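## Task

Push every drive blank that protrudes from the rack's front fully in until it seats and latches, but leave any blank carrying a yellow sticker untouched. The rack is loose on the table: tilting it beyond a slight amount is a failure, and it must finish at its original spot. A blank counts only if it stays latched without the robot holding it.

## Robot and tools

Robot: two 7-joint xArm7 arms, left_arm and right_arm, each ending in a two-finger parallel gripper. Their names do not tell you which side of a picture they appear on.

Scene frame: origin on the table surface midway between the arms, +x pointing out across the table, +z up, left_arm on the +y side. Base of left_arm: (-0.055, +0.375, 0) m, unrotated. Base of right_arm: (-0.004, -0.396, 0) m, quat_wxyz (+0.999, 0, 0, -0.053), a small yaw about z.

execute_actions takes "actions", a list holding zero or one item, and optional "pictures" (true/false). An empty list only reports the current state. A move item is {"rows": [...], "steps": n}: up to 15 rows, n from 1 to 15 (15 if omitted), each step lasting 1/30 s; one row is used per step and the final row repeats for any leftover steps. A wait item is {"steps": n} with n up to 300, counted from the previous result and including the time you spend replying. A refused call moves nothing.

Every row is one flat list of 16 numbers covering both arms, even if only one should move: left_arm waist, shoulder, upper arm roll, elbow, forearm roll, wrist pitch, wrist roll, opening, then the same eight for right_arm. The seven joint values are absolute target angles in radians, the same quantities printed under Joint positions, not offsets. Allowed ranges per arm: waist -6.283..6.283, shoulder -2.059..2.094, upper arm roll -6.283..6.283, elbow -0.192..3.927, forearm roll -6.283..6.283, wrist pitch -1.693..3.142, wrist roll -6.283..6.283. A target more than 0.010 rad beyond a range end, and farther out than the last reported angle, gets the call refused. True ends can differ by up to 0.010 rad; a target past the true end is clipped there and the result then prints "joint sent to its limit" (possibly about an earlier motion). The opening is an absolute value from -1 (shut) to +1 (fully open, 0.084 m between pads).

Motion limits: joint targets advance at most 3.14 rad/s, with about 0.16 s to accelerate, and joints of one arm are timed to arrive together. Per step a target stays within 0.623 rad of the measured angle, and if the targets would move the gripper over 70 mm from where it is, they are pulled back. Between calls each arm keeps heading to the last row you sent until everything has nearly stopped or a step is HELD.

Gripper: fingers point along the gripper's +z axis and close along its y axis. end_effector_position is the pinch point between the closed pads, roughly 2 cm short of the fingertips; closing pushes the tips about 10 mm further forward. To hold something, command an opening well under grip_measured; the gap sets the squeeze (up to about 24 N per pad). A fast close may hit harder.

Result lines: per arm, end_effector_position (m), end_effector_quat_wxyz and linear/angular velocities in the scene frame; the printed position grows less accurate at long reach. Joint positions and Joint velocities list seven joints (rad, rad/s) then the pad gap (m, m/s). grip_measured is the measured opening on the -1..1 command scale. Joint torques give each drive's total output in joint order, with a per-unit offset, scale and noise, nonzero even in free air. "joint command not followed" means a clearance check altered or blocked some joint targets; HELD marks steps where your row was not fully sent. TORQUE FAULT: a joint hit its load limit (waist 47.5, shoulder 47.5, upper arm roll 28.5, elbow 28.5, forearm roll 28.5, wrist pitch 19, wrist roll 19 N m); that arm backs off, freezes for 10 s and drops the rest of the call. MOTOR HOT appears at 65 °C; at 80 °C an OVER-TEMPERATURE FAULT brakes that arm until it cools. Sustained loads heat motors.

Cameras: cam_high, cam_left_wrist, cam_right_wrist, all 504x504, returned in that order. zoom_image takes "camera" (one of those names) and "region" [x0, y0, x1, y1] in pixels from the top-left corner, no larger than 504 by 504. Use it to read sticker colours and see how far each blank protrudes.

read_manual, optional "section" (only "licences"), returns URDF licence text and moves nothing.

finished_scene takes "scene", the number of the current scene; it is final, reports whether the goal was met and gives the next task. Replying with no tool call ends everything.

Avoid: arms striking or pressing each other, knocking anything off the table, tipping or shifting the rack (push blanks gently and consider bracing the rack with the other arm), slamming, dropping items, and very hard pushes. Check every blank stays latched after the gripper withdraws.

Each tool is called after "Call:" as a command line: name --argument value for each argument, lists and objects as JSON in quotes; but a table of rows of numbers goes row by row, as --pt "numbers of a row", without its own name.

## Session

Call:
execute_actions --actions '[]'

Scene clock: 0.00 s of 4500.00 s.
left_arm: end_effector_position=(+0.2269, -0.1149, +0.2875) grip_measured=+1.00 end_effector_quat_wxyz=(+0.374, +0.666, +0.182, +0.619) end_effector_velocity=(+0.000, -0.000, -0.000) end_effector_angular_velocity=(-0.000, +0.000, -0.001) | right_arm: end_effector_position=(+0.4663, -0.2819, +0.3287) grip_measured=+1.00 end_effector_quat_wxyz=(-0.119, +0.843, -0.524, -0.015) end_effector_velocity=(+0.000, -0.001, -0.000) end_effector_angular_velocity=(-0.001, +0.000, -0.001)
Joint positions: left_arm=[ 0.445 -1.656 -1.58   0.754 -0.33   0.035 -2.116  0.084] | right_arm=[ 0.26  -0.101 -0.008  1.248  0.213  1.225  1.198  0.084]
Joint velocities: left_arm=[ 0.001  0.    -0.     0.    -0.    -0.001 -0.     0.   ] | right_arm=[-0.001  0.     0.     0.    -0.001  0.    -0.     0.   ]
Joint torques (N m, as the arm reports them, + toward a larger angle): no reading
Motor temperatures (°C, as the motors report them): left_arm=[37 36 35 38 36 35 36] | right_arm=[36 38 36 37 38 40 36]

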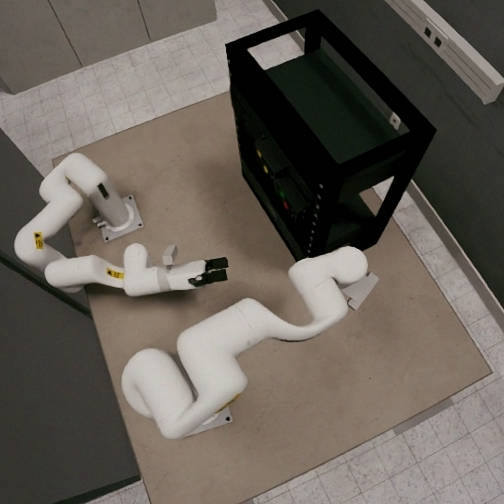

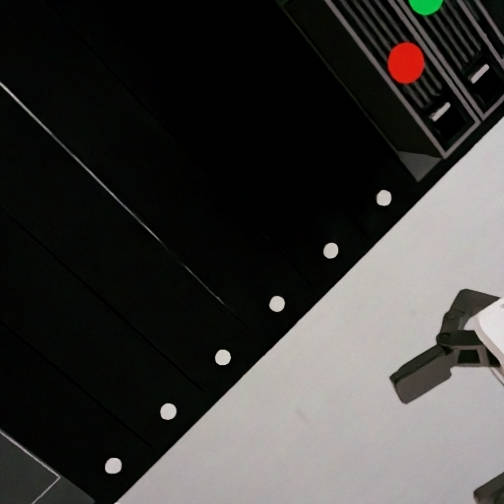

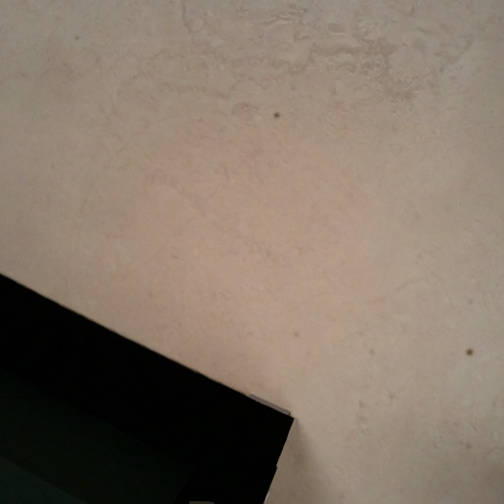

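Call:
execute_actions --actions '[{"rows":[[0.445,-1.656,-1.58,0.754,-0.33,0.035,-2.116,-1,-0.2,-0.15,0,1.248,0.2,1.2,1.0,-1]],"steps":12}]' --pictures false

Call:
execute_actions --actions '[{"rows":[[0.2,-1.4,-0.8,0.5,0,-0.1,-1,-1,-0.2,-0.8,0,0.4,0,0.3,0,-1]],"steps":15}]' --pictures false

Call:
execute_actions --actions '[{"rows":[[-0.62,-1.2,0,0.1,0,-0.15,0,-1,-0.2,-0.8,0,0.4,0,0.3,0,-1]],"steps":15}]' --pictures false

Call:
execute_actions --actions '[{"steps":25}]'

Scene clock: 12.13 s of 4500.00 s.
left_arm: end_effector_position=(+0.2268, -0.1151, +0.2874) grip_measured=-0.87 end_effector_quat_wxyz=(+0.375, +0.666, +0.183, +0.619) end_effector_velocity=(-0.001, -0.000, -0.000) end_effector_angular_velocity=(-0.000, +0.000, -0.001) | right_arm: end_effector_position=(+0.4809, -0.3994, +0.3423) grip_measured=-0.87 end_effector_quat_wxyz=(-0.126, +0.806, -0.578, +0.024) end_effector_velocity=(-0.000, -0.377, +0.043) end_effector_angular_velocity=(-0.098, -0.178, -0.450)
Joint positions: left_arm=[ 0.445 -1.656 -1.58   0.754 -0.33   0.035 -2.116  0.006] | right_arm=[ 0.015 -0.127 -0.003  1.248  0.206  1.212  1.092  0.006]
Joint velocities: left_arm=[-0.002  0.     0.     0.    -0.     0.001 -0.    -0.218] | right_arm=[-0.776 -0.083  0.011 -0.    -0.023 -0.041 -0.33  -0.218]
Joint torques (N m, as the arm reports them, + toward a larger angle): left_arm=[-1.57 13.43 24.56  0.13 -1.19 -0.77  0.25] | right_arm=[ -0.11 -21.86   0.1   10.98  -0.03  -1.82   0.66]
Motor temperatures (°C, as the motors report them): left_arm=[37 36 38 38 36 35 36] | right_arm=[36 38 36 40 38 40 36]
Steps of this call (steps 1 to 90: nothing new was sent; then 8.73 s passed at rest; steps 91 to 102: all 12 steps of this action). Readings (joint positions):
91: left_arm=[0.445 -1.656 -1.580 0.753 -0.330 0.035 -2.116] | right_arm=[0.260 -0.101 -0.008 1.248 0.213 1.225 1.198]
92: left_arm=[0.445 -1.656 -1.580 0.754 -0.330 0.035 -2.116] | right_arm=[0.258 -0.101 -0.007 1.248 0.213 1.225 1.197]
94: left_arm=[0.445 -1.656 -1.580 0.754 -0.330 0.035 -2.116] | right_arm=[0.227 -0.104 -0.000 1.247 0.213 1.223 1.182]
98: left_arm=[0.445 -1.656 -1.580 0.754 -0.330 0.035 -2.116] | right_arm=[0.115 -0.116 -0.008 1.249 0.209 1.217 1.136]
102: the state above

Scene clock: 12.63 s of 4500.00 s.
left_arm: end_effector_position=(+0.1975, -0.0722, +0.4386) grip_measured=-1.00 end_effector_quat_wxyz=(+0.357, +0.634, +0.118, +0.676) end_effector_velocity=(-0.039, +0.165, +0.318) end_effector_angular_velocity=(+0.327, -0.362, +0.106) | right_arm: end_effector_position=(+0.4131, -0.5132, +0.3640) grip_measured=-1.00 end_effector_quat_wxyz=(-0.022, +0.886, -0.287, +0.364) end_effector_velocity=(-0.153, -0.092, -0.070) end_effector_angular_velocity=(-2.222, -0.665, +1.574)
Joint positions: left_arm=[ 0.34  -1.546 -1.268  0.645 -0.188 -0.023 -1.796  0.   ] | right_arm=[-0.172 -0.679 -0.001  0.582  0.037  0.516  0.321  0.   ]
Joint velocities: left_arm=[-0.226  0.235  0.75  -0.234  0.304 -0.122  0.892  0.   ] | right_arm=[-0.236 -1.019  0.015 -1.582 -0.307 -1.771 -2.405  0.   ]
Joint torques (N m, as the arm reports them, + toward a larger angle): left_arm=[-1.33 11.99 22.4   2.93 -0.99 -0.81  0.33] | right_arm=[ 2.78 -2.07  2.85 13.74  0.06 -2.43  0.65]
Motor temperatures (°C, as the motors report them): left_arm=[37 36 39 38 36 35 36] | right_arm=[36 38 36 40 38 40 36]
Steps of this call (steps 1 to 15: all 15 steps of this action). Readings (joint positions):
1: left_arm=[0.445 -1.656 -1.580 0.754 -0.330 0.035 -2.116] | right_arm=[-0.011 -0.130 -0.003 1.248 0.205 1.210 1.081]
2: left_arm=[0.444 -1.655 -1.578 0.753 -0.329 0.034 -2.113] | right_arm=[-0.035 -0.134 -0.004 1.246 0.204 1.206 1.068]
4: left_arm=[0.432 -1.643 -1.551 0.740 -0.310 0.027 -2.079] | right_arm=[-0.064 -0.169 -0.007 1.212 0.191 1.170 1.016]
8: left_arm=[0.393 -1.601 -1.441 0.701 -0.260 0.006 -1.978] | right_arm=[-0.096 -0.365 0.001 1.018 0.131 0.974 0.822]
15: the state above

Scene clock: 13.13 s of 4500.00 s.
left_arm: end_effector_position=(+0.1749, +0.0732, +0.5119) grip_measured=-1.00 end_effector_quat_wxyz=(+0.362, +0.678, +0.059, +0.637) end_effector_velocity=(+0.004, +0.301, -0.024) end_effector_angular_velocity=(+0.387, +0.390, -0.775) | right_arm: end_effector_position=(+0.3950, -0.5219, +0.3603) grip_measured=-1.00 end_effector_quat_wxyz=(+0.066, +0.890, -0.138, +0.430) end_effector_velocity=(-0.002, -0.000, -0.002) end_effector_angular_velocity=(-0.011, -0.001, +0.008)
Joint positions: left_arm=[-0.168 -1.328 -0.722  0.306 -0.065 -0.104 -1.237  0.   ] | right_arm=[-0.2   -0.799  0.     0.401  0.     0.301  0.001  0.   ]
Joint velocities: left_arm=[-1.763  0.505  1.837 -0.814  0.255 -0.184  1.819  0.   ] | right_arm=[ 0.    -0.007 -0.002 -0.012 -0.001 -0.008 -0.013  0.   ]
Joint torques (N m, as the arm reports them, + toward a larger angle): left_arm=[-0.53  6.11 12.91  8.21 -0.38 -1.56  0.27] | right_arm=[ 1.15 -4.01  1.53 11.39 -0.11 -2.38  0.35]
Motor temperatures (°C, as the motors report them): left_arm=[37 36 39 38 36 35 36] | right_arm=[36 38 36 41 38 40 36]
Steps of this call (steps 1 to 15: all 15 steps of this action). Readings (joint positions):
1: left_arm=[0.332 -1.538 -1.243 0.637 -0.178 -0.027 -1.765] | right_arm=[-0.179 -0.711 -0.001 0.533 0.027 0.461 0.244]
2: left_arm=[0.323 -1.529 -1.218 0.628 -0.168 -0.032 -1.734] | right_arm=[-0.185 -0.737 -0.000 0.493 0.019 0.414 0.176]
4: left_arm=[0.281 -1.503 -1.167 0.591 -0.153 -0.042 -1.682] | right_arm=[-0.193 -0.772 0.000 0.441 0.009 0.352 0.081]
8: left_arm=[0.153 -1.442 -1.044 0.489 -0.123 -0.063 -1.560] | right_arm=[-0.198 -0.793 0.001 0.410 0.002 0.311 0.016]
15: the state above

Scene clock: 13.97 s of 4500.00 s.
left_arm: end_effector_position=(+0.2339, +0.1683, +0.4508) grip_measured=-1.00 end_effector_quat_wxyz=(+0.203, +0.713, -0.227, +0.632) end_effector_velocity=(+0.001, +0.001, -0.004) end_effector_angular_velocity=(+0.028, -0.011, -0.007) | right_arm: end_effector_position=(+0.3947, -0.5220, +0.3601) grip_measured=-1.00 end_effector_quat_wxyz=(+0.066, +0.890, -0.138, +0.430) end_effector_velocity=(+0.000, -0.000, +0.000) end_effector_angular_velocity=(+0.000, -0.000, -0.000)
Joint positions: left_arm=[-0.619 -1.2   -0.002  0.101 -0.    -0.15  -0.004  0.   ] | right_arm=[-0.2 -0.8  0.   0.4  0.   0.3  0.   0. ]
Joint velocities: left_arm=[-0.006  0.002  0.011 -0.005  0.001  0.001  0.039  0.   ] | right_arm=[-0.    -0.     0.     0.     0.001 -0.    -0.     0.   ]
Joint torques (N m, as the arm reports them, + toward a larger angle): left_arm=[-1.46  1.25  0.9  12.86  0.43 -2.87  0.06] | right_arm=[ 1.   -3.91  1.62 11.27 -0.06 -2.57  0.46]
Motor temperatures (°C, as the motors report them): left_arm=[37 36 38 39 36 35 36] | right_arm=[36 38 36 41 38 40 36]
Steps of this call (steps 1 to 25: the robot went on to your last target). Readings (joint positions):
1: left_arm=[-0.226 -1.312 -0.659 0.280 -0.057 -0.110 -1.175] | right_arm=[-0.200 -0.799 0.000 0.401 0.000 0.301 0.001]
2: left_arm=[-0.279 -1.297 -0.596 0.256 -0.049 -0.116 -1.112] | right_arm=[-0.200 -0.799 0.000 0.401 0.000 0.300 0.001]
4: left_arm=[-0.362 -1.273 -0.476 0.217 -0.037 -0.124 -0.992] | right_arm=[-0.200 -0.799 0.000 0.401 0.000 0.300 0.000]
8: left_arm=[-0.476 -1.240 -0.265 0.165 -0.021 -0.135 -0.734] | right_arm=[-0.200 -0.800 0.000 0.400 0.000 0.300 0.000]
25: the state above

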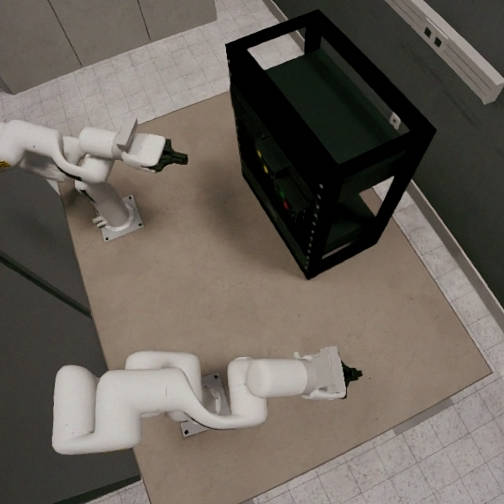

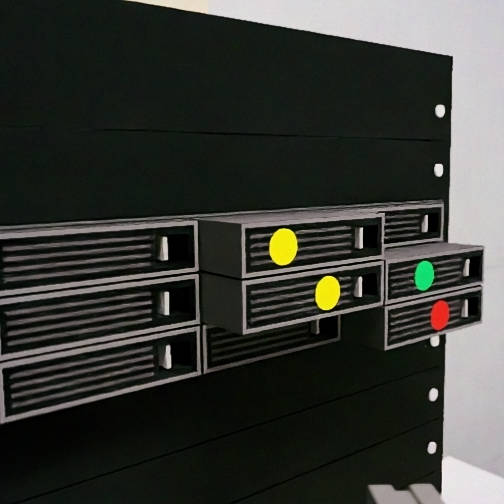

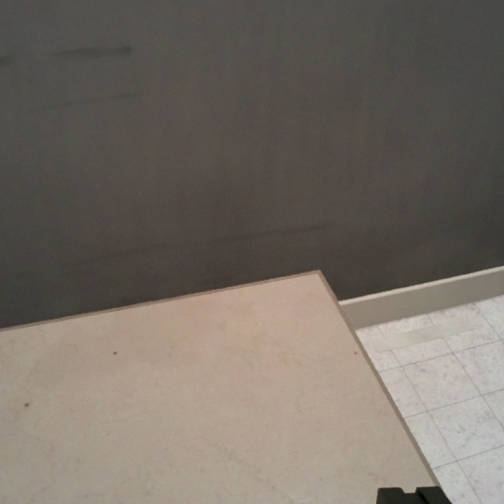

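Call:
execute_actions --actions '[{"rows":[[-0.3,-1.2,0,0.1,0,-0.15,0,-1,0.69,-0.76,0,0.4,0,-0.11,0,-1]],"steps":15}]' --pictures false

Call:
execute_actions --actions '[{"steps":12}]'

Scene clock: 30.27 s of 4500.00 s.
left_arm: end_effector_position=(+0.2834, +0.2671, +0.4503) grip_measured=-1.00 end_effector_quat_wxyz=(+0.102, +0.740, -0.115, +0.655) end_effector_velocity=(+0.009, +0.028, +0.000) end_effector_angular_velocity=(+0.008, -0.001, +0.087) | right_arm: end_effector_position=(+0.4304, -0.3687, +0.4019) grip_measured=-1.00 end_effector_quat_wxyz=(-0.016, +0.858, +0.027, +0.514) end_effector_velocity=(-0.001, +0.384, +0.076) end_effector_angular_velocity=(+0.021, -0.318, +0.880)
Joint positions: left_arm=[-0.308 -1.2    0.     0.1   -0.    -0.15  -0.     0.   ] | right_arm=[ 0.169 -0.781  0.     0.4   -0.     0.102 -0.     0.   ]
Joint velocities: left_arm=[ 0.09  -0.    -0.008  0.001  0.001  0.002 -0.     0.   ] | right_arm=[ 0.881  0.035 -0.001 -0.     0.    -0.354  0.     0.   ]
Joint torques (N m, as the arm reports them, + toward a larger angle): left_arm=[-2.38  1.54  0.71 12.91  0.3  -2.95  0.1 ] | right_arm=[ 0.73 -3.97  1.53 11.37  0.   -2.8   0.39]
Motor temperatures (°C, as the motors report them): left_arm=[37 36 36 41 36 35 36] | right_arm=[36 38 36 43 38 40 36]
Steps of this call (steps 1 to 30: the robot went on to your last target; steps 31 to 90: nothing new was sent; then 12.80 s passed at rest; steps 91 to 105: all 15 steps of this action). Readings (joint positions):
91: left_arm=[-0.620 -1.200 -0.000 0.100 0.000 -0.150 -0.000] | right_arm=[-0.200 -0.800 -0.000 0.400 0.000 0.300 0.000]
92: left_arm=[-0.618 -1.200 -0.000 0.100 0.000 -0.150 0.000] | right_arm=[-0.198 -0.800 -0.000 0.400 0.000 0.298 0.000]
94: left_arm=[-0.582 -1.200 -0.001 0.100 0.001 -0.150 0.000] | right_arm=[-0.164 -0.798 -0.003 0.399 0.000 0.274 0.000]
98: left_arm=[-0.424 -1.200 0.001 0.100 -0.000 -0.150 -0.000] | right_arm=[-0.036 -0.790 0.001 0.400 -0.000 0.197 -0.000]
105: the state above

Scene clock: 30.67 s of 4500.00 s.
left_arm: end_effector_position=(+0.2843, +0.2698, +0.4503) grip_measured=-1.00 end_effector_quat_wxyz=(+0.099, +0.740, -0.112, +0.656) end_effector_velocity=(+0.000, +0.001, -0.000) end_effector_angular_velocity=(-0.002, +0.001, +0.003) | right_arm: end_effector_position=(+0.4011, -0.2182, +0.4328) grip_measured=-1.00 end_effector_quat_wxyz=(-0.116, +0.806, +0.169, +0.556) end_effector_velocity=(-0.144, +0.358, +0.077) end_effector_angular_velocity=(+0.127, -0.292, +0.873)
Joint positions: left_arm=[-0.3  -1.2  -0.    0.1   0.   -0.15  0.    0.  ] | right_arm=[ 0.52  -0.767  0.     0.4   -0.    -0.041 -0.     0.   ]
Joint velocities: left_arm=[ 0.002 -0.     0.002 -0.    -0.001 -0.     0.     0.   ] | right_arm=[ 0.873  0.035 -0.     0.    -0.    -0.353 -0.001  0.   ]
Joint torques (N m, as the arm reports them, + toward a larger angle): left_arm=[-1.49  1.44  0.86 12.78  0.49 -2.87  0.32] | right_arm=[ 1.21 -4.76  1.76 11.13 -0.24 -2.55  0.46]
Motor temperatures (°C, as the motors report them): left_arm=[37 36 36 41 36 35 36] | right_arm=[36 38 36 43 38 40 36]
Steps of this call (steps 1 to 12: the robot went on to your last target). Readings (joint positions):
1: left_arm=[-0.306 -1.200 -0.000 0.100 0.000 -0.150 0.000] | right_arm=[0.198 -0.779 0.000 0.400 -0.000 0.090 -0.000]
2: left_arm=[-0.304 -1.200 -0.000 0.100 0.000 -0.150 0.000] | right_arm=[0.228 -0.778 0.000 0.400 -0.000 0.078 -0.000]
4: left_arm=[-0.302 -1.200 -0.000 0.100 0.000 -0.150 0.000] | right_arm=[0.286 -0.776 0.000 0.400 -0.000 0.054 -0.000]
8: left_arm=[-0.301 -1.200 -0.000 0.100 0.000 -0.150 0.000] | right_arm=[0.403 -0.771 0.000 0.400 -0.000 0.007 -0.000]
12: the state above

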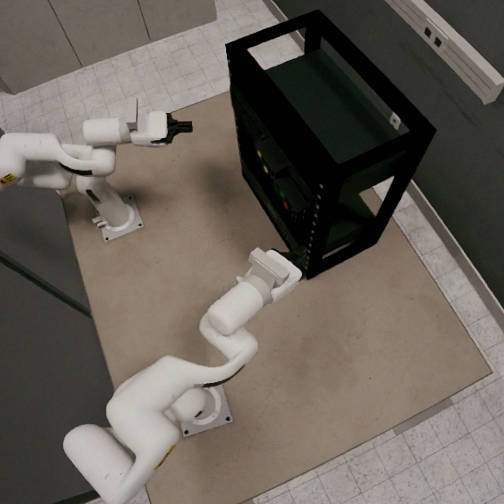

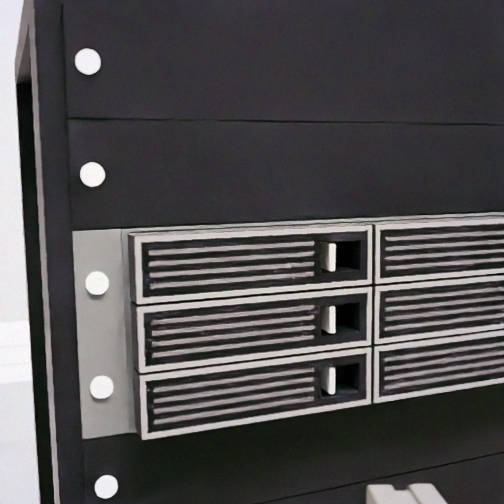

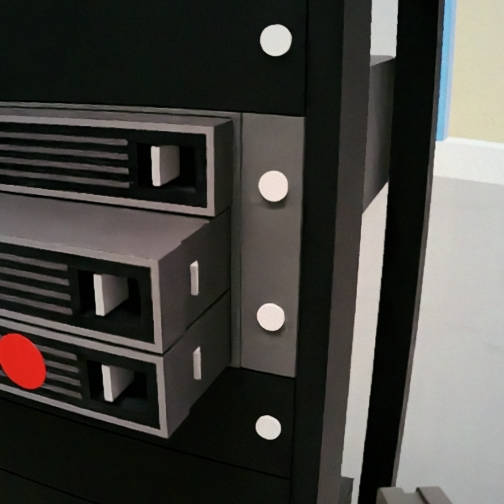

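Call:
execute_actions --actions '[{"steps":5}]'

Scene clock: 42.40 s of 4500.00 s.
left_arm: end_effector_position=(+0.2843, +0.2699, +0.4503) grip_measured=-1.00 end_effector_quat_wxyz=(+0.099, +0.740, -0.112, +0.656) end_effector_velocity=(-0.000, -0.000, +0.001) end_effector_angular_velocity=(+0.001, -0.001, -0.000) | right_arm: end_effector_position=(+0.3668, -0.1513, +0.4479) grip_measured=-1.00 end_effector_quat_wxyz=(-0.170, +0.771, +0.231, +0.568) end_effector_velocity=(-0.000, +0.001, +0.000) end_effector_angular_velocity=(+0.001, -0.000, +0.001)
Joint positions: left_arm=[-0.3  -1.2   0.    0.1   0.   -0.15 -0.    0.  ] | right_arm=[ 0.69 -0.76  0.    0.4  -0.   -0.11 -0.    0.  ]
Joint velocities: left_arm=[-0.     0.    -0.001  0.001  0.     0.     0.     0.   ] | right_arm=[ 0.002 -0.     0.     0.     0.    -0.     0.     0.   ]
Joint torques (N m, as the arm reports them, + toward a larger angle): left_arm=[-1.01  1.35  1.   12.73  0.41 -2.92  0.12] | right_arm=[ 0.91 -4.75  1.58 11.25 -0.03 -2.29  0.46]
Motor temperatures (°C, as the motors report them): left_arm=[37 36 35 42 36 35 36] | right_arm=[36 38 36 44 38 40 36]
Steps of this call (steps 1 to 30: the robot went on to your last target; steps 31 to 90: nothing new was sent; then 8.73 s passed at rest). Readings (joint positions):
1: left_arm=[-0.300 -1.200 -0.000 0.100 0.000 -0.150 0.000] | right_arm=[0.549 -0.766 0.000 0.400 -0.000 -0.053 -0.000]
2: left_arm=[-0.300 -1.200 -0.000 0.100 0.000 -0.150 0.000] | right_arm=[0.578 -0.764 0.000 0.400 -0.000 -0.065 -0.000]
4: left_arm=[-0.300 -1.200 -0.000 0.100 0.000 -0.150 0.000] | right_arm=[0.632 -0.762 0.001 0.400 -0.000 -0.086 -0.000]
8: left_arm=[-0.300 -1.200 -0.000 0.100 0.000 -0.150 0.000] | right_arm=[0.678 -0.761 0.001 0.400 -0.000 -0.105 -0.000]
90: the state above
All arms were judged still, so your last target was given up. Only a new action makes them travel on or press farther. Fingers that are still opening or closing keep moving.

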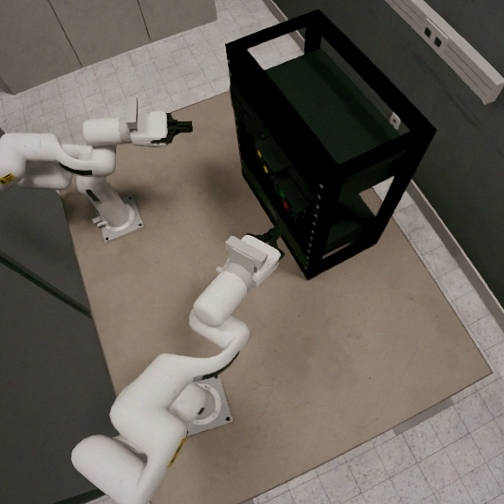

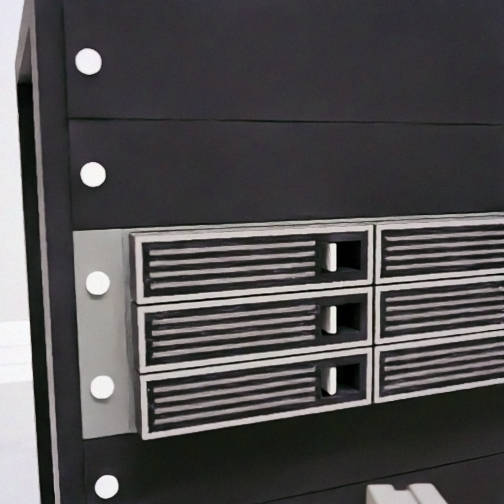

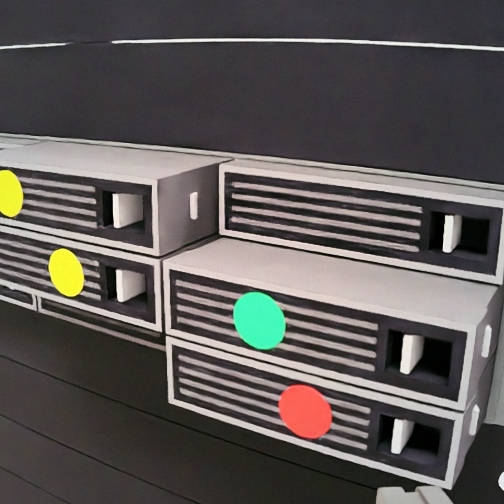

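Call:
execute_actions --actions '[{"rows":[[-0.3,-1.2,0,0.1,0,-0.15,0,-1,0.746,-0.525,0,0.602,0,-0.143,0,-1]],"steps":15}]'

Scene clock: 58.03 s of 4500.00 s.
left_arm: end_effector_position=(+0.2843, +0.2699, +0.4503) grip_measured=-1.00 end_effector_quat_wxyz=(+0.099, +0.740, -0.112, +0.656) end_effector_velocity=(+0.000, +0.000, +0.000) end_effector_angular_velocity=(-0.002, -0.000, +0.000) | right_arm: end_effector_position=(+0.4003, -0.0962, +0.4676) grip_measured=-1.00 end_effector_quat_wxyz=(-0.186, +0.765, +0.252, +0.563) end_effector_velocity=(+0.005, +0.006, +0.007) end_effector_angular_velocity=(+0.007, -0.009, +0.005)
Joint positions: left_arm=[-0.3  -1.2   0.    0.1   0.   -0.15 -0.    0.  ] | right_arm=[ 0.745 -0.528 -0.     0.599  0.    -0.143  0.     0.   ]
Joint velocities: left_arm=[-0.    -0.     0.002 -0.    -0.001 -0.001  0.     0.   ] | right_arm=[ 0.006  0.026 -0.002  0.03  -0.001 -0.007 -0.     0.   ]
Joint torques (N m, as the arm reports them, + toward a larger angle): left_arm=[-1.7   1.36  1.04 12.87  0.36 -2.89  0.03] | right_arm=[  0.86 -10.64   1.54  11.19  -0.11  -2.29   0.42]
Motor temperatures (°C, as the motors report them): left_arm=[37 36 35 43 36 35 36] | right_arm=[36 38 36 45 38 40 36]
Steps of this call (steps 1 to 90: nothing new was sent; then 12.13 s passed at rest; steps 91 to 105: all 15 steps of this action). Readings (joint positions):
91: left_arm=[-0.300 -1.200 -0.000 0.100 -0.000 -0.150 0.000] | right_arm=[0.690 -0.760 -0.000 0.400 -0.000 -0.110 -0.000]
92: left_arm=[-0.300 -1.200 0.000 0.100 0.000 -0.150 -0.000] | right_arm=[0.691 -0.758 -0.000 0.402 0.000 -0.110 -0.000]
94: left_arm=[-0.300 -1.200 -0.000 0.100 0.000 -0.150 -0.000] | right_arm=[0.699 -0.723 -0.001 0.432 0.000 -0.116 0.000]
98: left_arm=[-0.300 -1.200 0.000 0.100 -0.000 -0.150 0.000] | right_arm=[0.734 -0.575 0.001 0.560 -0.000 -0.136 -0.000]
105: the state above

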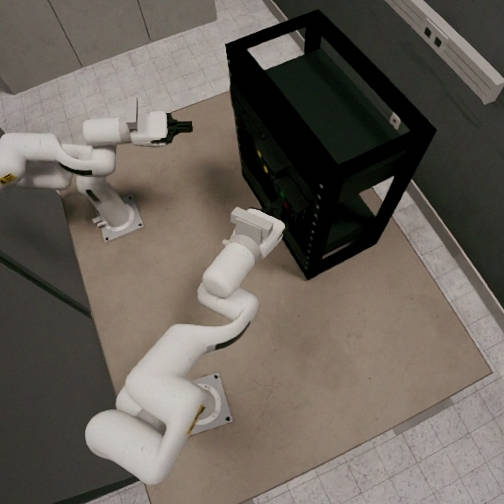

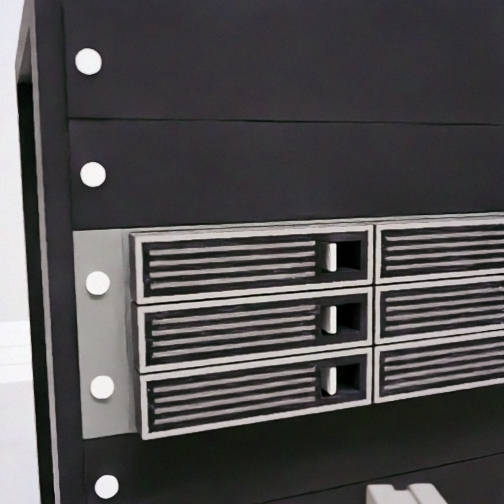

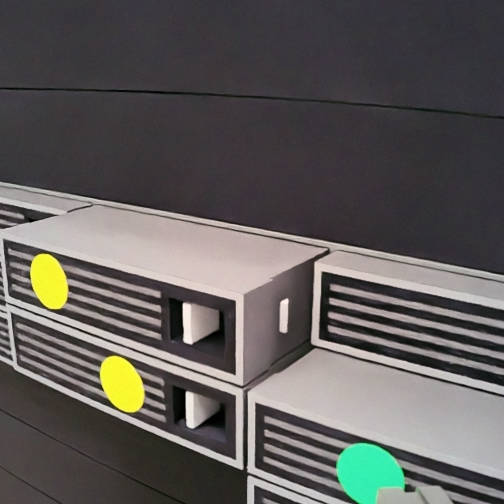

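Call:
execute_actions --actions '[{"rows":[[-0.3,-1.2,0,0.1,0,-0.15,0,-1,0.725,-0.47,0,0.648,0,-0.154,0,-1],[-0.3,-1.2,0,0.1,0,-0.15,0,-1,0.725,-0.47,0,0.648,0,-0.154,0,-1],[-0.3,-1.2,0,0.1,0,-0.15,0,-1,0.705,-0.41,0,0.693,0,-0.165,0,-1],[-0.3,-1.2,0,0.1,0,-0.15,0,-1,0.705,-0.41,0,0.693,0,-0.165,0,-1],[-0.3,-1.2,0,0.1,0,-0.15,0,-1,0.685,-0.355,0,0.738,0,-0.176,0,-1],[-0.3,-1.2,0,0.1,0,-0.15,0,-1,0.685,-0.355,0,0.738,0,-0.176,0,-1],[-0.3,-1.2,0,0.1,0,-0.15,0,-1,0.665,-0.299,0,0.784,0,-0.187,0,-1]],"steps":15}]'

Scene clock: 66.60 s of 4500.00 s.
left_arm: end_effector_position=(+0.2843, +0.2699, +0.4503) grip_measured=-1.00 end_effector_quat_wxyz=(+0.099, +0.740, -0.112, +0.656) end_effector_velocity=(-0.000, -0.000, +0.000) end_effector_angular_velocity=(-0.001, +0.000, -0.001) | right_arm: end_effector_position=(+0.4630, -0.0839, +0.4781) grip_measured=-1.00 end_effector_quat_wxyz=(-0.171, +0.764, +0.234, +0.576) end_effector_velocity=(+0.044, +0.000, +0.014) end_effector_angular_velocity=(+0.024, -0.014, -0.047)
Joint positions: left_arm=[-0.3  -1.2  -0.    0.1  -0.   -0.15  0.    0.  ] | right_arm=[ 0.675 -0.318  0.019  0.781 -0.003 -0.19  -0.     0.   ]
Joint velocities: left_arm=[-0.001 -0.     0.001  0.001  0.     0.001 -0.     0.   ] | right_arm=[-0.05   0.123  0.009  0.13   0.012 -0.017  0.002  0.   ]
Joint torques (N m, as the arm reports them, + toward a larger angle): left_arm=[-1.52  1.25  0.92 12.84  0.56 -2.85  0.25] | right_arm=[-25.89  15.58 -28.51   7.03   4.66   2.02   0.54]
Motor temperatures (°C, as the motors report them): left_arm=[36 36 35 43 36 35 36] | right_arm=[36 38 37 45 38 40 36]
Steps of this call (steps 1 to 15: the robot went on to your last target; steps 16 to 90: nothing new was sent; then 5.07 s passed at rest; steps 91 to 105: all 15 steps of this action). Readings (joint positions):
91: left_arm=[-0.300 -1.200 -0.000 0.100 0.000 -0.150 0.000] | right_arm=[0.746 -0.525 0.000 0.602 -0.000 -0.143 0.000]
92: left_arm=[-0.300 -1.200 0.000 0.100 -0.000 -0.150 -0.000] | right_arm=[0.745 -0.523 0.000 0.604 -0.000 -0.144 -0.000]
94: left_arm=[-0.300 -1.200 0.000 0.100 0.000 -0.150 0.000] | right_arm=[0.737 -0.502 0.001 0.622 -0.000 -0.148 -0.000]
98: left_arm=[-0.300 -1.200 -0.000 0.100 0.000 -0.150 -0.000] | right_arm=[0.707 -0.414 0.003 0.694 -0.001 -0.166 -0.000]
105: the state above

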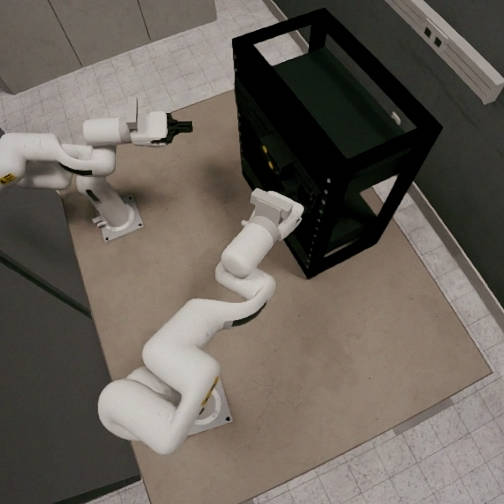

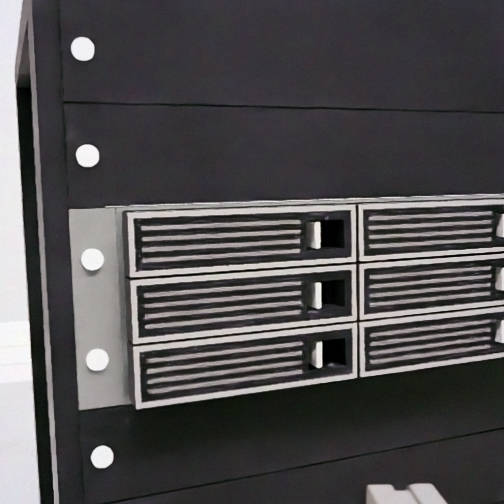

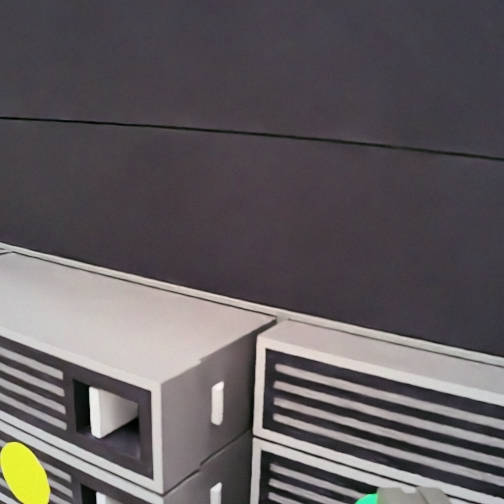

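Rack is tipping; back off.

Call:
execute_actions --actions '[{"rows":[[-0.3,-1.2,0,0.1,0,-0.15,0,-1,0.72,-0.65,0,0.5,0,-0.12,0,-1]],"steps":15}]'

Scene clock: 78.73 s of 4500.00 s.
left_arm: end_effector_position=(+0.2843, +0.2699, +0.4503) grip_measured=-1.00 end_effector_quat_wxyz=(+0.099, +0.740, -0.112, +0.656) end_effector_velocity=(+0.000, +0.001, +0.001) end_effector_angular_velocity=(-0.002, +0.000, +0.003) | right_arm: end_effector_position=(+0.3858, -0.1255, +0.4570) grip_measured=-1.00 end_effector_quat_wxyz=(-0.177, +0.771, +0.241, +0.562) end_effector_velocity=(-0.032, +0.005, +0.025) end_effector_angular_velocity=(+0.023, -0.062, +0.045)
Joint positions: left_arm=[-0.3  -1.2   0.    0.1  -0.   -0.15  0.    0.  ] | right_arm=[ 0.716 -0.638 -0.002  0.504  0.001 -0.119  0.     0.   ]
Joint velocities: left_arm=[ 0.002 -0.     0.002  0.001  0.     0.001 -0.     0.   ] | right_arm=[ 0.029 -0.106  0.015 -0.043 -0.008 -0.001 -0.001  0.   ]
Joint torques (N m, as the arm reports them, + toward a larger angle): left_arm=[-1.47  1.62  1.15 12.88  0.46 -2.9   0.17] | right_arm=[ 0.64 -5.89  1.16 11.2   0.11 -2.33  0.44]
Motor temperatures (°C, as the motors report them): left_arm=[36 36 35 43 36 35 36] | right_arm=[37 38 42 44 38 40 36]
Steps of this call (steps 1 to 15: the robot went on to your last target; steps 16 to 90: nothing new was sent; then 8.63 s passed at rest; steps 91 to 105: all 15 steps of this action). Readings (joint positions):
91: left_arm=[-0.300 -1.200 -0.000 0.100 -0.000 -0.150 0.000] | right_arm=[0.673 -0.316 0.022 0.784 0.000 -0.188 -0.000]
92: left_arm=[-0.300 -1.200 -0.000 0.100 0.000 -0.150 -0.000] | right_arm=[0.673 -0.318 0.022 0.782 0.000 -0.188 -0.000]
94: left_arm=[-0.300 -1.200 0.000 0.100 -0.000 -0.150 -0.000] | right_arm=[0.677 -0.345 0.020 0.757 0.001 -0.180 0.000]
98: left_arm=[-0.300 -1.200 0.000 0.100 -0.000 -0.150 0.000] | right_arm=[0.694 -0.514 -0.004 0.612 0.004 -0.145 0.000]
105: the state above

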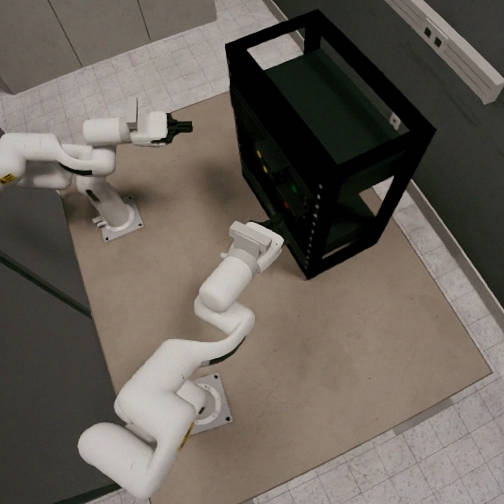

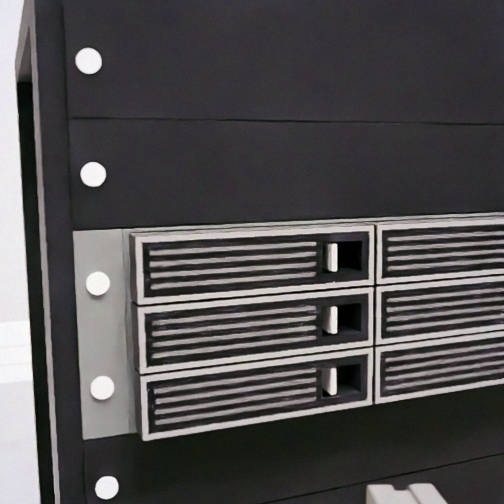

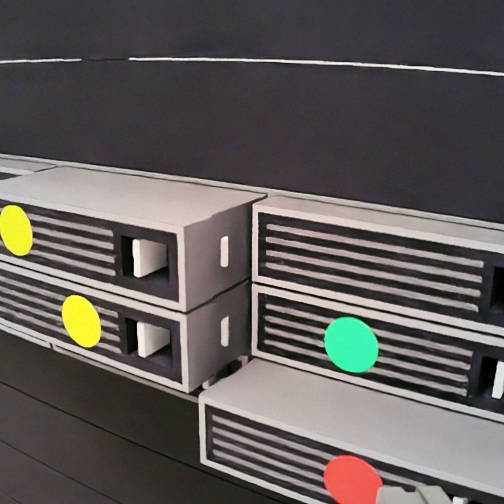

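Call:
execute_actions --actions '[{"rows":[[-0.3,-1.2,0,0.1,0,-0.15,0,-1,0.75,-0.53,0,0.56,0,-0.135,0,-1],[-0.3,-1.2,0,0.1,0,-0.15,0,-1,0.75,-0.53,0,0.56,0,-0.135,0,-1],[-0.3,-1.2,0,0.1,0,-0.15,0,-1,0.75,-0.53,0,0.56,0,-0.135,0,-1],[-0.3,-1.2,0,0.1,0,-0.15,0,-1,0.75,-0.53,0,0.56,0,-0.135,0,-1],[-0.3,-1.2,0,0.1,0,-0.15,0,-1,0.746,-0.475,0,0.602,0,-0.143,0,-1]],"steps":15}]'

Scene clock: 91.47 s of 4500.00 s.
left_arm: end_effector_position=(+0.2843, +0.2699, +0.4503) grip_measured=-1.00 end_effector_quat_wxyz=(+0.099, +0.740, -0.112, +0.656) end_effector_velocity=(+0.000, +0.000, -0.000) end_effector_angular_velocity=(+0.000, +0.000, +0.001) | right_arm: end_effector_position=(+0.4077, -0.0903, +0.4428) grip_measured=-1.00 end_effector_quat_wxyz=(-0.180, +0.778, +0.257, +0.544) end_effector_velocity=(+0.005, +0.007, +0.003) end_effector_angular_velocity=(+0.002, -0.003, +0.004)
Joint positions: left_arm=[-0.3  -1.2  -0.    0.1   0.   -0.15 -0.    0.  ] | right_arm=[ 0.746 -0.478 -0.     0.6    0.    -0.143  0.     0.   ]
Joint velocities: left_arm=[ 0.001 -0.    -0.    -0.001 -0.001 -0.001  0.     0.   ] | right_arm=[ 0.003  0.029  0.001  0.026 -0.    -0.007  0.     0.   ]
Joint torques (N m, as the arm reports them, + toward a larger angle): left_arm=[-1.46  1.34  1.07 12.94  0.45 -2.9   0.16] | right_arm=[  0.89 -12.32   1.44  10.97  -0.35  -2.38   0.46]
Motor temperatures (°C, as the motors report them): left_arm=[36 36 35 43 36 35 36] | right_arm=[37 38 39 44 38 40 36]
Steps of this call (steps 1 to 30: the robot went on to your last target; steps 31 to 90: nothing new was sent; then 9.23 s passed at rest; steps 91 to 105: all 15 steps of this action). Readings (joint positions):
91: left_arm=[-0.300 -1.200 0.000 0.100 0.000 -0.150 -0.000] | right_arm=[0.720 -0.650 -0.000 0.500 0.000 -0.120 0.000]
92: left_arm=[-0.300 -1.200 0.000 0.100 0.000 -0.150 0.000] | right_arm=[0.721 -0.648 -0.000 0.501 0.000 -0.120 0.000]
94: left_arm=[-0.300 -1.200 0.000 0.100 0.000 -0.150 0.000] | right_arm=[0.728 -0.618 -0.001 0.518 0.000 -0.125 0.000]
98: left_arm=[-0.300 -1.200 0.000 0.100 0.000 -0.150 -0.000] | right_arm=[0.744 -0.525 0.001 0.567 -0.000 -0.135 -0.000]
105: the state above

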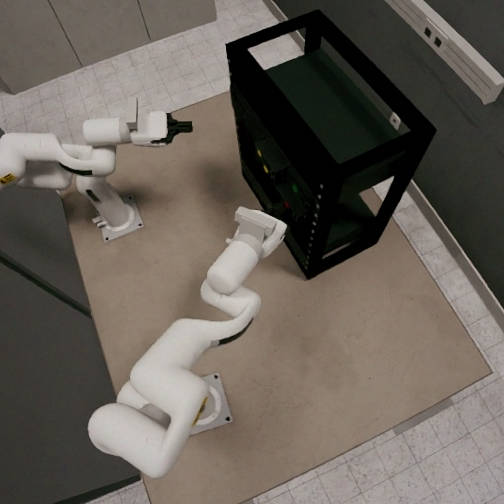

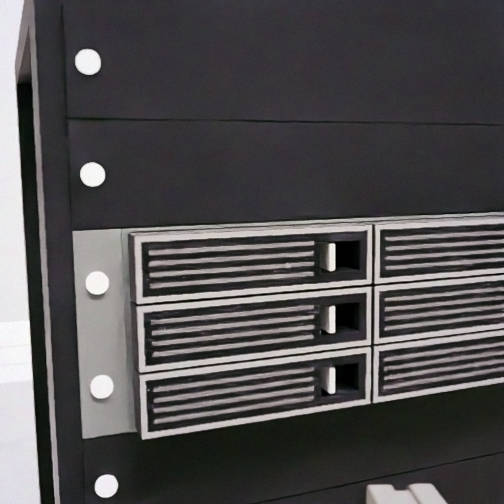

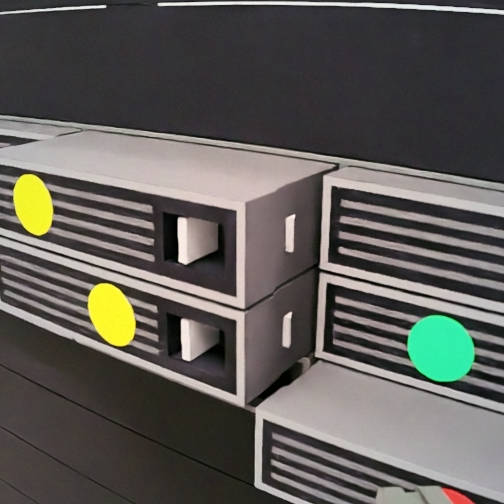

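Good. Push with a smaller end target.

Call:
execute_actions --actions '[{"rows":[[-0.3,-1.2,0,0.1,0,-0.15,0,-1,0.73,-0.43,0,0.64,0,-0.152,0,-1],[-0.3,-1.2,0,0.1,0,-0.15,0,-1,0.73,-0.43,0,0.64,0,-0.152,0,-1],[-0.3,-1.2,0,0.1,0,-0.15,0,-1,0.712,-0.385,0,0.676,0,-0.161,0,-1],[-0.3,-1.2,0,0.1,0,-0.15,0,-1,0.712,-0.385,0,0.676,0,-0.161,0,-1],[-0.3,-1.2,0,0.1,0,-0.15,0,-1,0.695,-0.34,0,0.712,0,-0.17,0,-1],[-0.3,-1.2,0,0.1,0,-0.15,0,-1,0.695,-0.34,0,0.712,0,-0.17,0,-1],[-0.3,-1.2,0,0.1,0,-0.15,0,-1,0.68,-0.3,0,0.745,0,-0.178,0,-1]],"steps":15}]'

Call:
execute_actions --actions '[{"rows":[[-0.3,-1.2,0,0.1,0,-0.15,0,-1,0.72,-0.62,0,0.5,0,-0.12,0,-1]],"steps":15}]'

Scene clock: 102.17 s of 4500.00 s.
left_arm: end_effector_position=(+0.2843, +0.2699, +0.4503) grip_measured=-1.00 end_effector_quat_wxyz=(+0.099, +0.740, -0.112, +0.656) end_effector_velocity=(+0.000, +0.000, -0.000) end_effector_angular_velocity=(-0.001, -0.000, +0.001) | right_arm: end_effector_position=(+0.4539, -0.0779, +0.4443) grip_measured=-1.00 end_effector_quat_wxyz=(-0.168, +0.780, +0.247, +0.550) end_effector_velocity=(+0.031, +0.006, +0.015) end_effector_angular_velocity=(+0.027, -0.016, -0.030)
Joint positions: left_arm=[-0.3  -1.2   0.    0.1  -0.   -0.15  0.    0.  ] | right_arm=[ 0.691 -0.314  0.021  0.734 -0.003 -0.177 -0.     0.   ]
Joint velocities: left_arm=[ 0.001  0.     0.    -0.001 -0.    -0.002 -0.     0.   ] | right_arm=[-0.037  0.092  0.016  0.104  0.017 -0.017  0.001  0.   ]
Joint torques (N m, as the arm reports them, + toward a larger angle): left_arm=[-1.73  1.3   0.89 12.85  0.56 -2.88  0.14] | right_arm=[-28.22  10.51 -30.73  16.51   4.96  -2.04   0.61]
Motor temperatures (°C, as the motors report them): left_arm=[36 36 35 44 36 35 36] | right_arm=[36 38 38 45 38 40 36]
Steps of this call (steps 1 to 15: the robot went on to your last target; steps 16 to 90: nothing new was sent; then 7.20 s passed at rest; steps 91 to 105: all 15 steps of this action). Readings (joint positions):
91: left_arm=[-0.300 -1.200 0.000 0.100 -0.000 -0.150 -0.000] | right_arm=[0.746 -0.475 0.000 0.602 -0.000 -0.143 -0.000]
92: left_arm=[-0.300 -1.200 -0.000 0.100 -0.000 -0.150 -0.000] | right_arm=[0.745 -0.473 0.000 0.604 -0.000 -0.144 -0.000]
94: left_arm=[-0.300 -1.200 -0.000 0.100 0.000 -0.150 0.000] | right_arm=[0.739 -0.455 0.001 0.619 -0.000 -0.147 -0.000]
98: left_arm=[-0.300 -1.200 -0.000 0.100 -0.000 -0.150 -0.000] | right_arm=[0.713 -0.384 0.003 0.676 -0.001 -0.161 -0.000]
105: the state above

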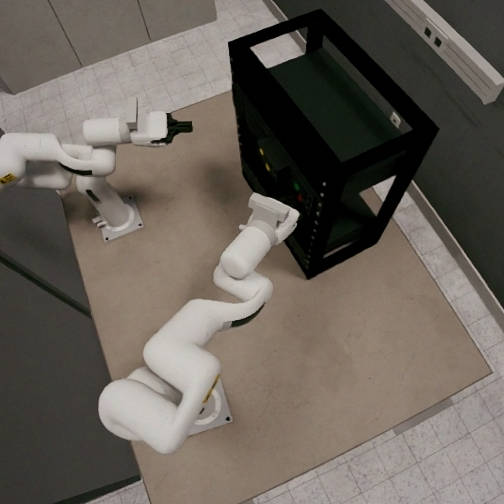

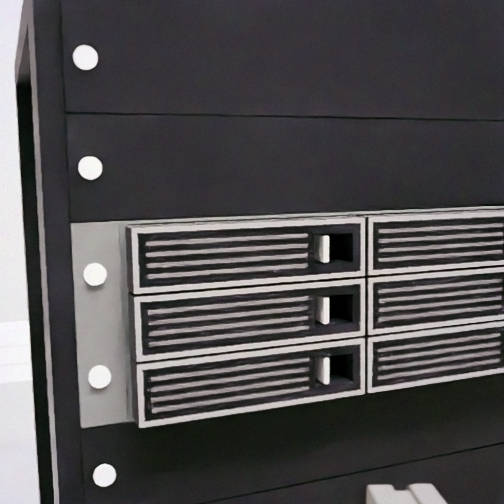

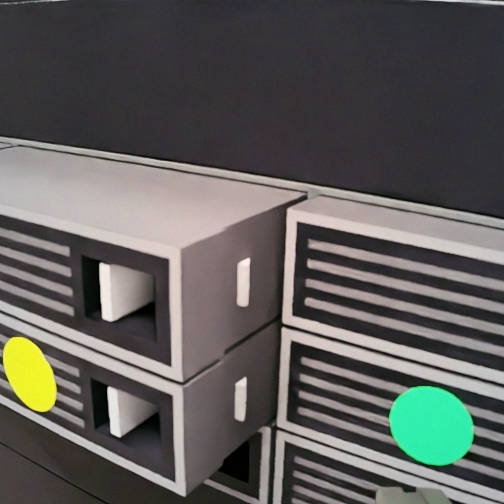

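Scene clock: 102.67 s of 4500.00 s.
left_arm: end_effector_position=(+0.2843, +0.2699, +0.4503) grip_measured=-1.00 end_effector_quat_wxyz=(+0.099, +0.740, -0.112, +0.656) end_effector_velocity=(-0.000, -0.000, -0.001) end_effector_angular_velocity=(+0.003, +0.002, -0.001) | right_arm: end_effector_position=(+0.3896, -0.1220, +0.4464) grip_measured=-1.00 end_effector_quat_wxyz=(-0.175, +0.777, +0.243, +0.553) end_effector_velocity=(-0.025, +0.003, -0.008) end_effector_angular_velocity=(-0.016, -0.002, +0.034)
Joint positions: left_arm=[-0.3  -1.2   0.    0.1   0.   -0.15  0.    0.  ] | right_arm=[ 0.717 -0.611 -0.002  0.506  0.001 -0.121  0.     0.   ]
Joint velocities: left_arm=[-0.     0.    -0.001 -0.001  0.001  0.001  0.     0.   ] | right_arm=[ 0.021 -0.07   0.012 -0.063 -0.007  0.015 -0.001  0.   ]
Joint torques (N m, as the arm reports them, + toward a larger angle): left_arm=[-1.59  1.31  1.   12.89  0.57 -2.98  0.14] | right_arm=[ 0.66 -7.75  1.22 11.22  0.05 -2.34  0.38]
Motor temperatures (°C, as the motors report them): left_arm=[36 36 35 44 36 35 36] | right_arm=[36 38 38 45 38 40 36]
Steps of this call (steps 1 to 15: all 15 steps of this action). Readings (joint positions):
1: left_arm=[-0.300 -1.200 0.000 0.100 -0.000 -0.150 0.000] | right_arm=[0.690 -0.311 0.021 0.737 -0.003 -0.178 -0.000]
2: left_arm=[-0.300 -1.200 -0.000 0.100 0.000 -0.150 -0.000] | right_arm=[0.689 -0.310 0.021 0.739 -0.002 -0.178 -0.000]
4: left_arm=[-0.300 -1.200 -0.000 0.100 0.000 -0.150 0.000] | right_arm=[0.691 -0.333 0.019 0.720 -0.001 -0.171 -0.000]
8: left_arm=[-0.300 -1.200 -0.000 0.100 0.000 -0.150 0.000] | right_arm=[0.701 -0.508 -0.008 0.588 0.004 -0.140 0.000]
15: the state above

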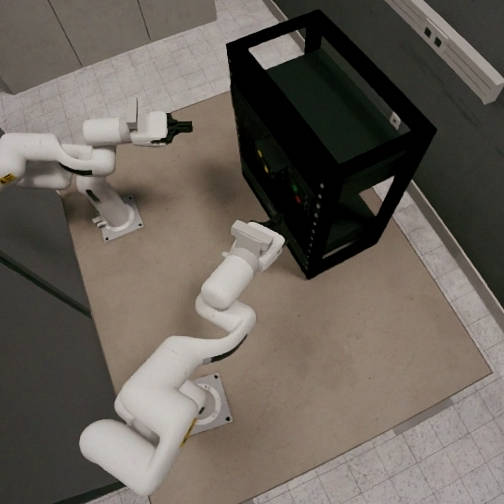

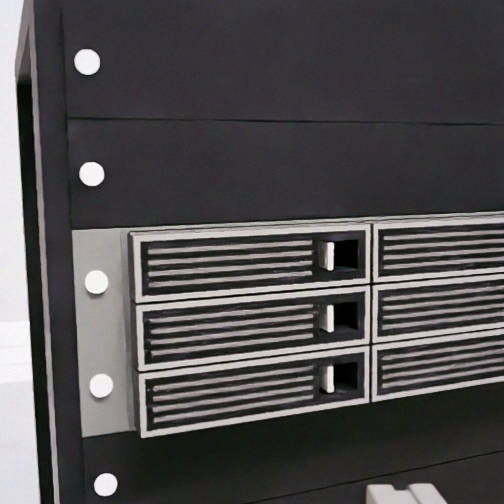

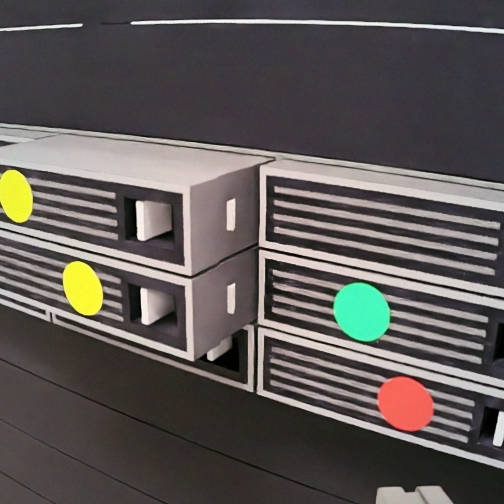

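Call:
finished_scene --scene 2

The scene is finished: the task was done.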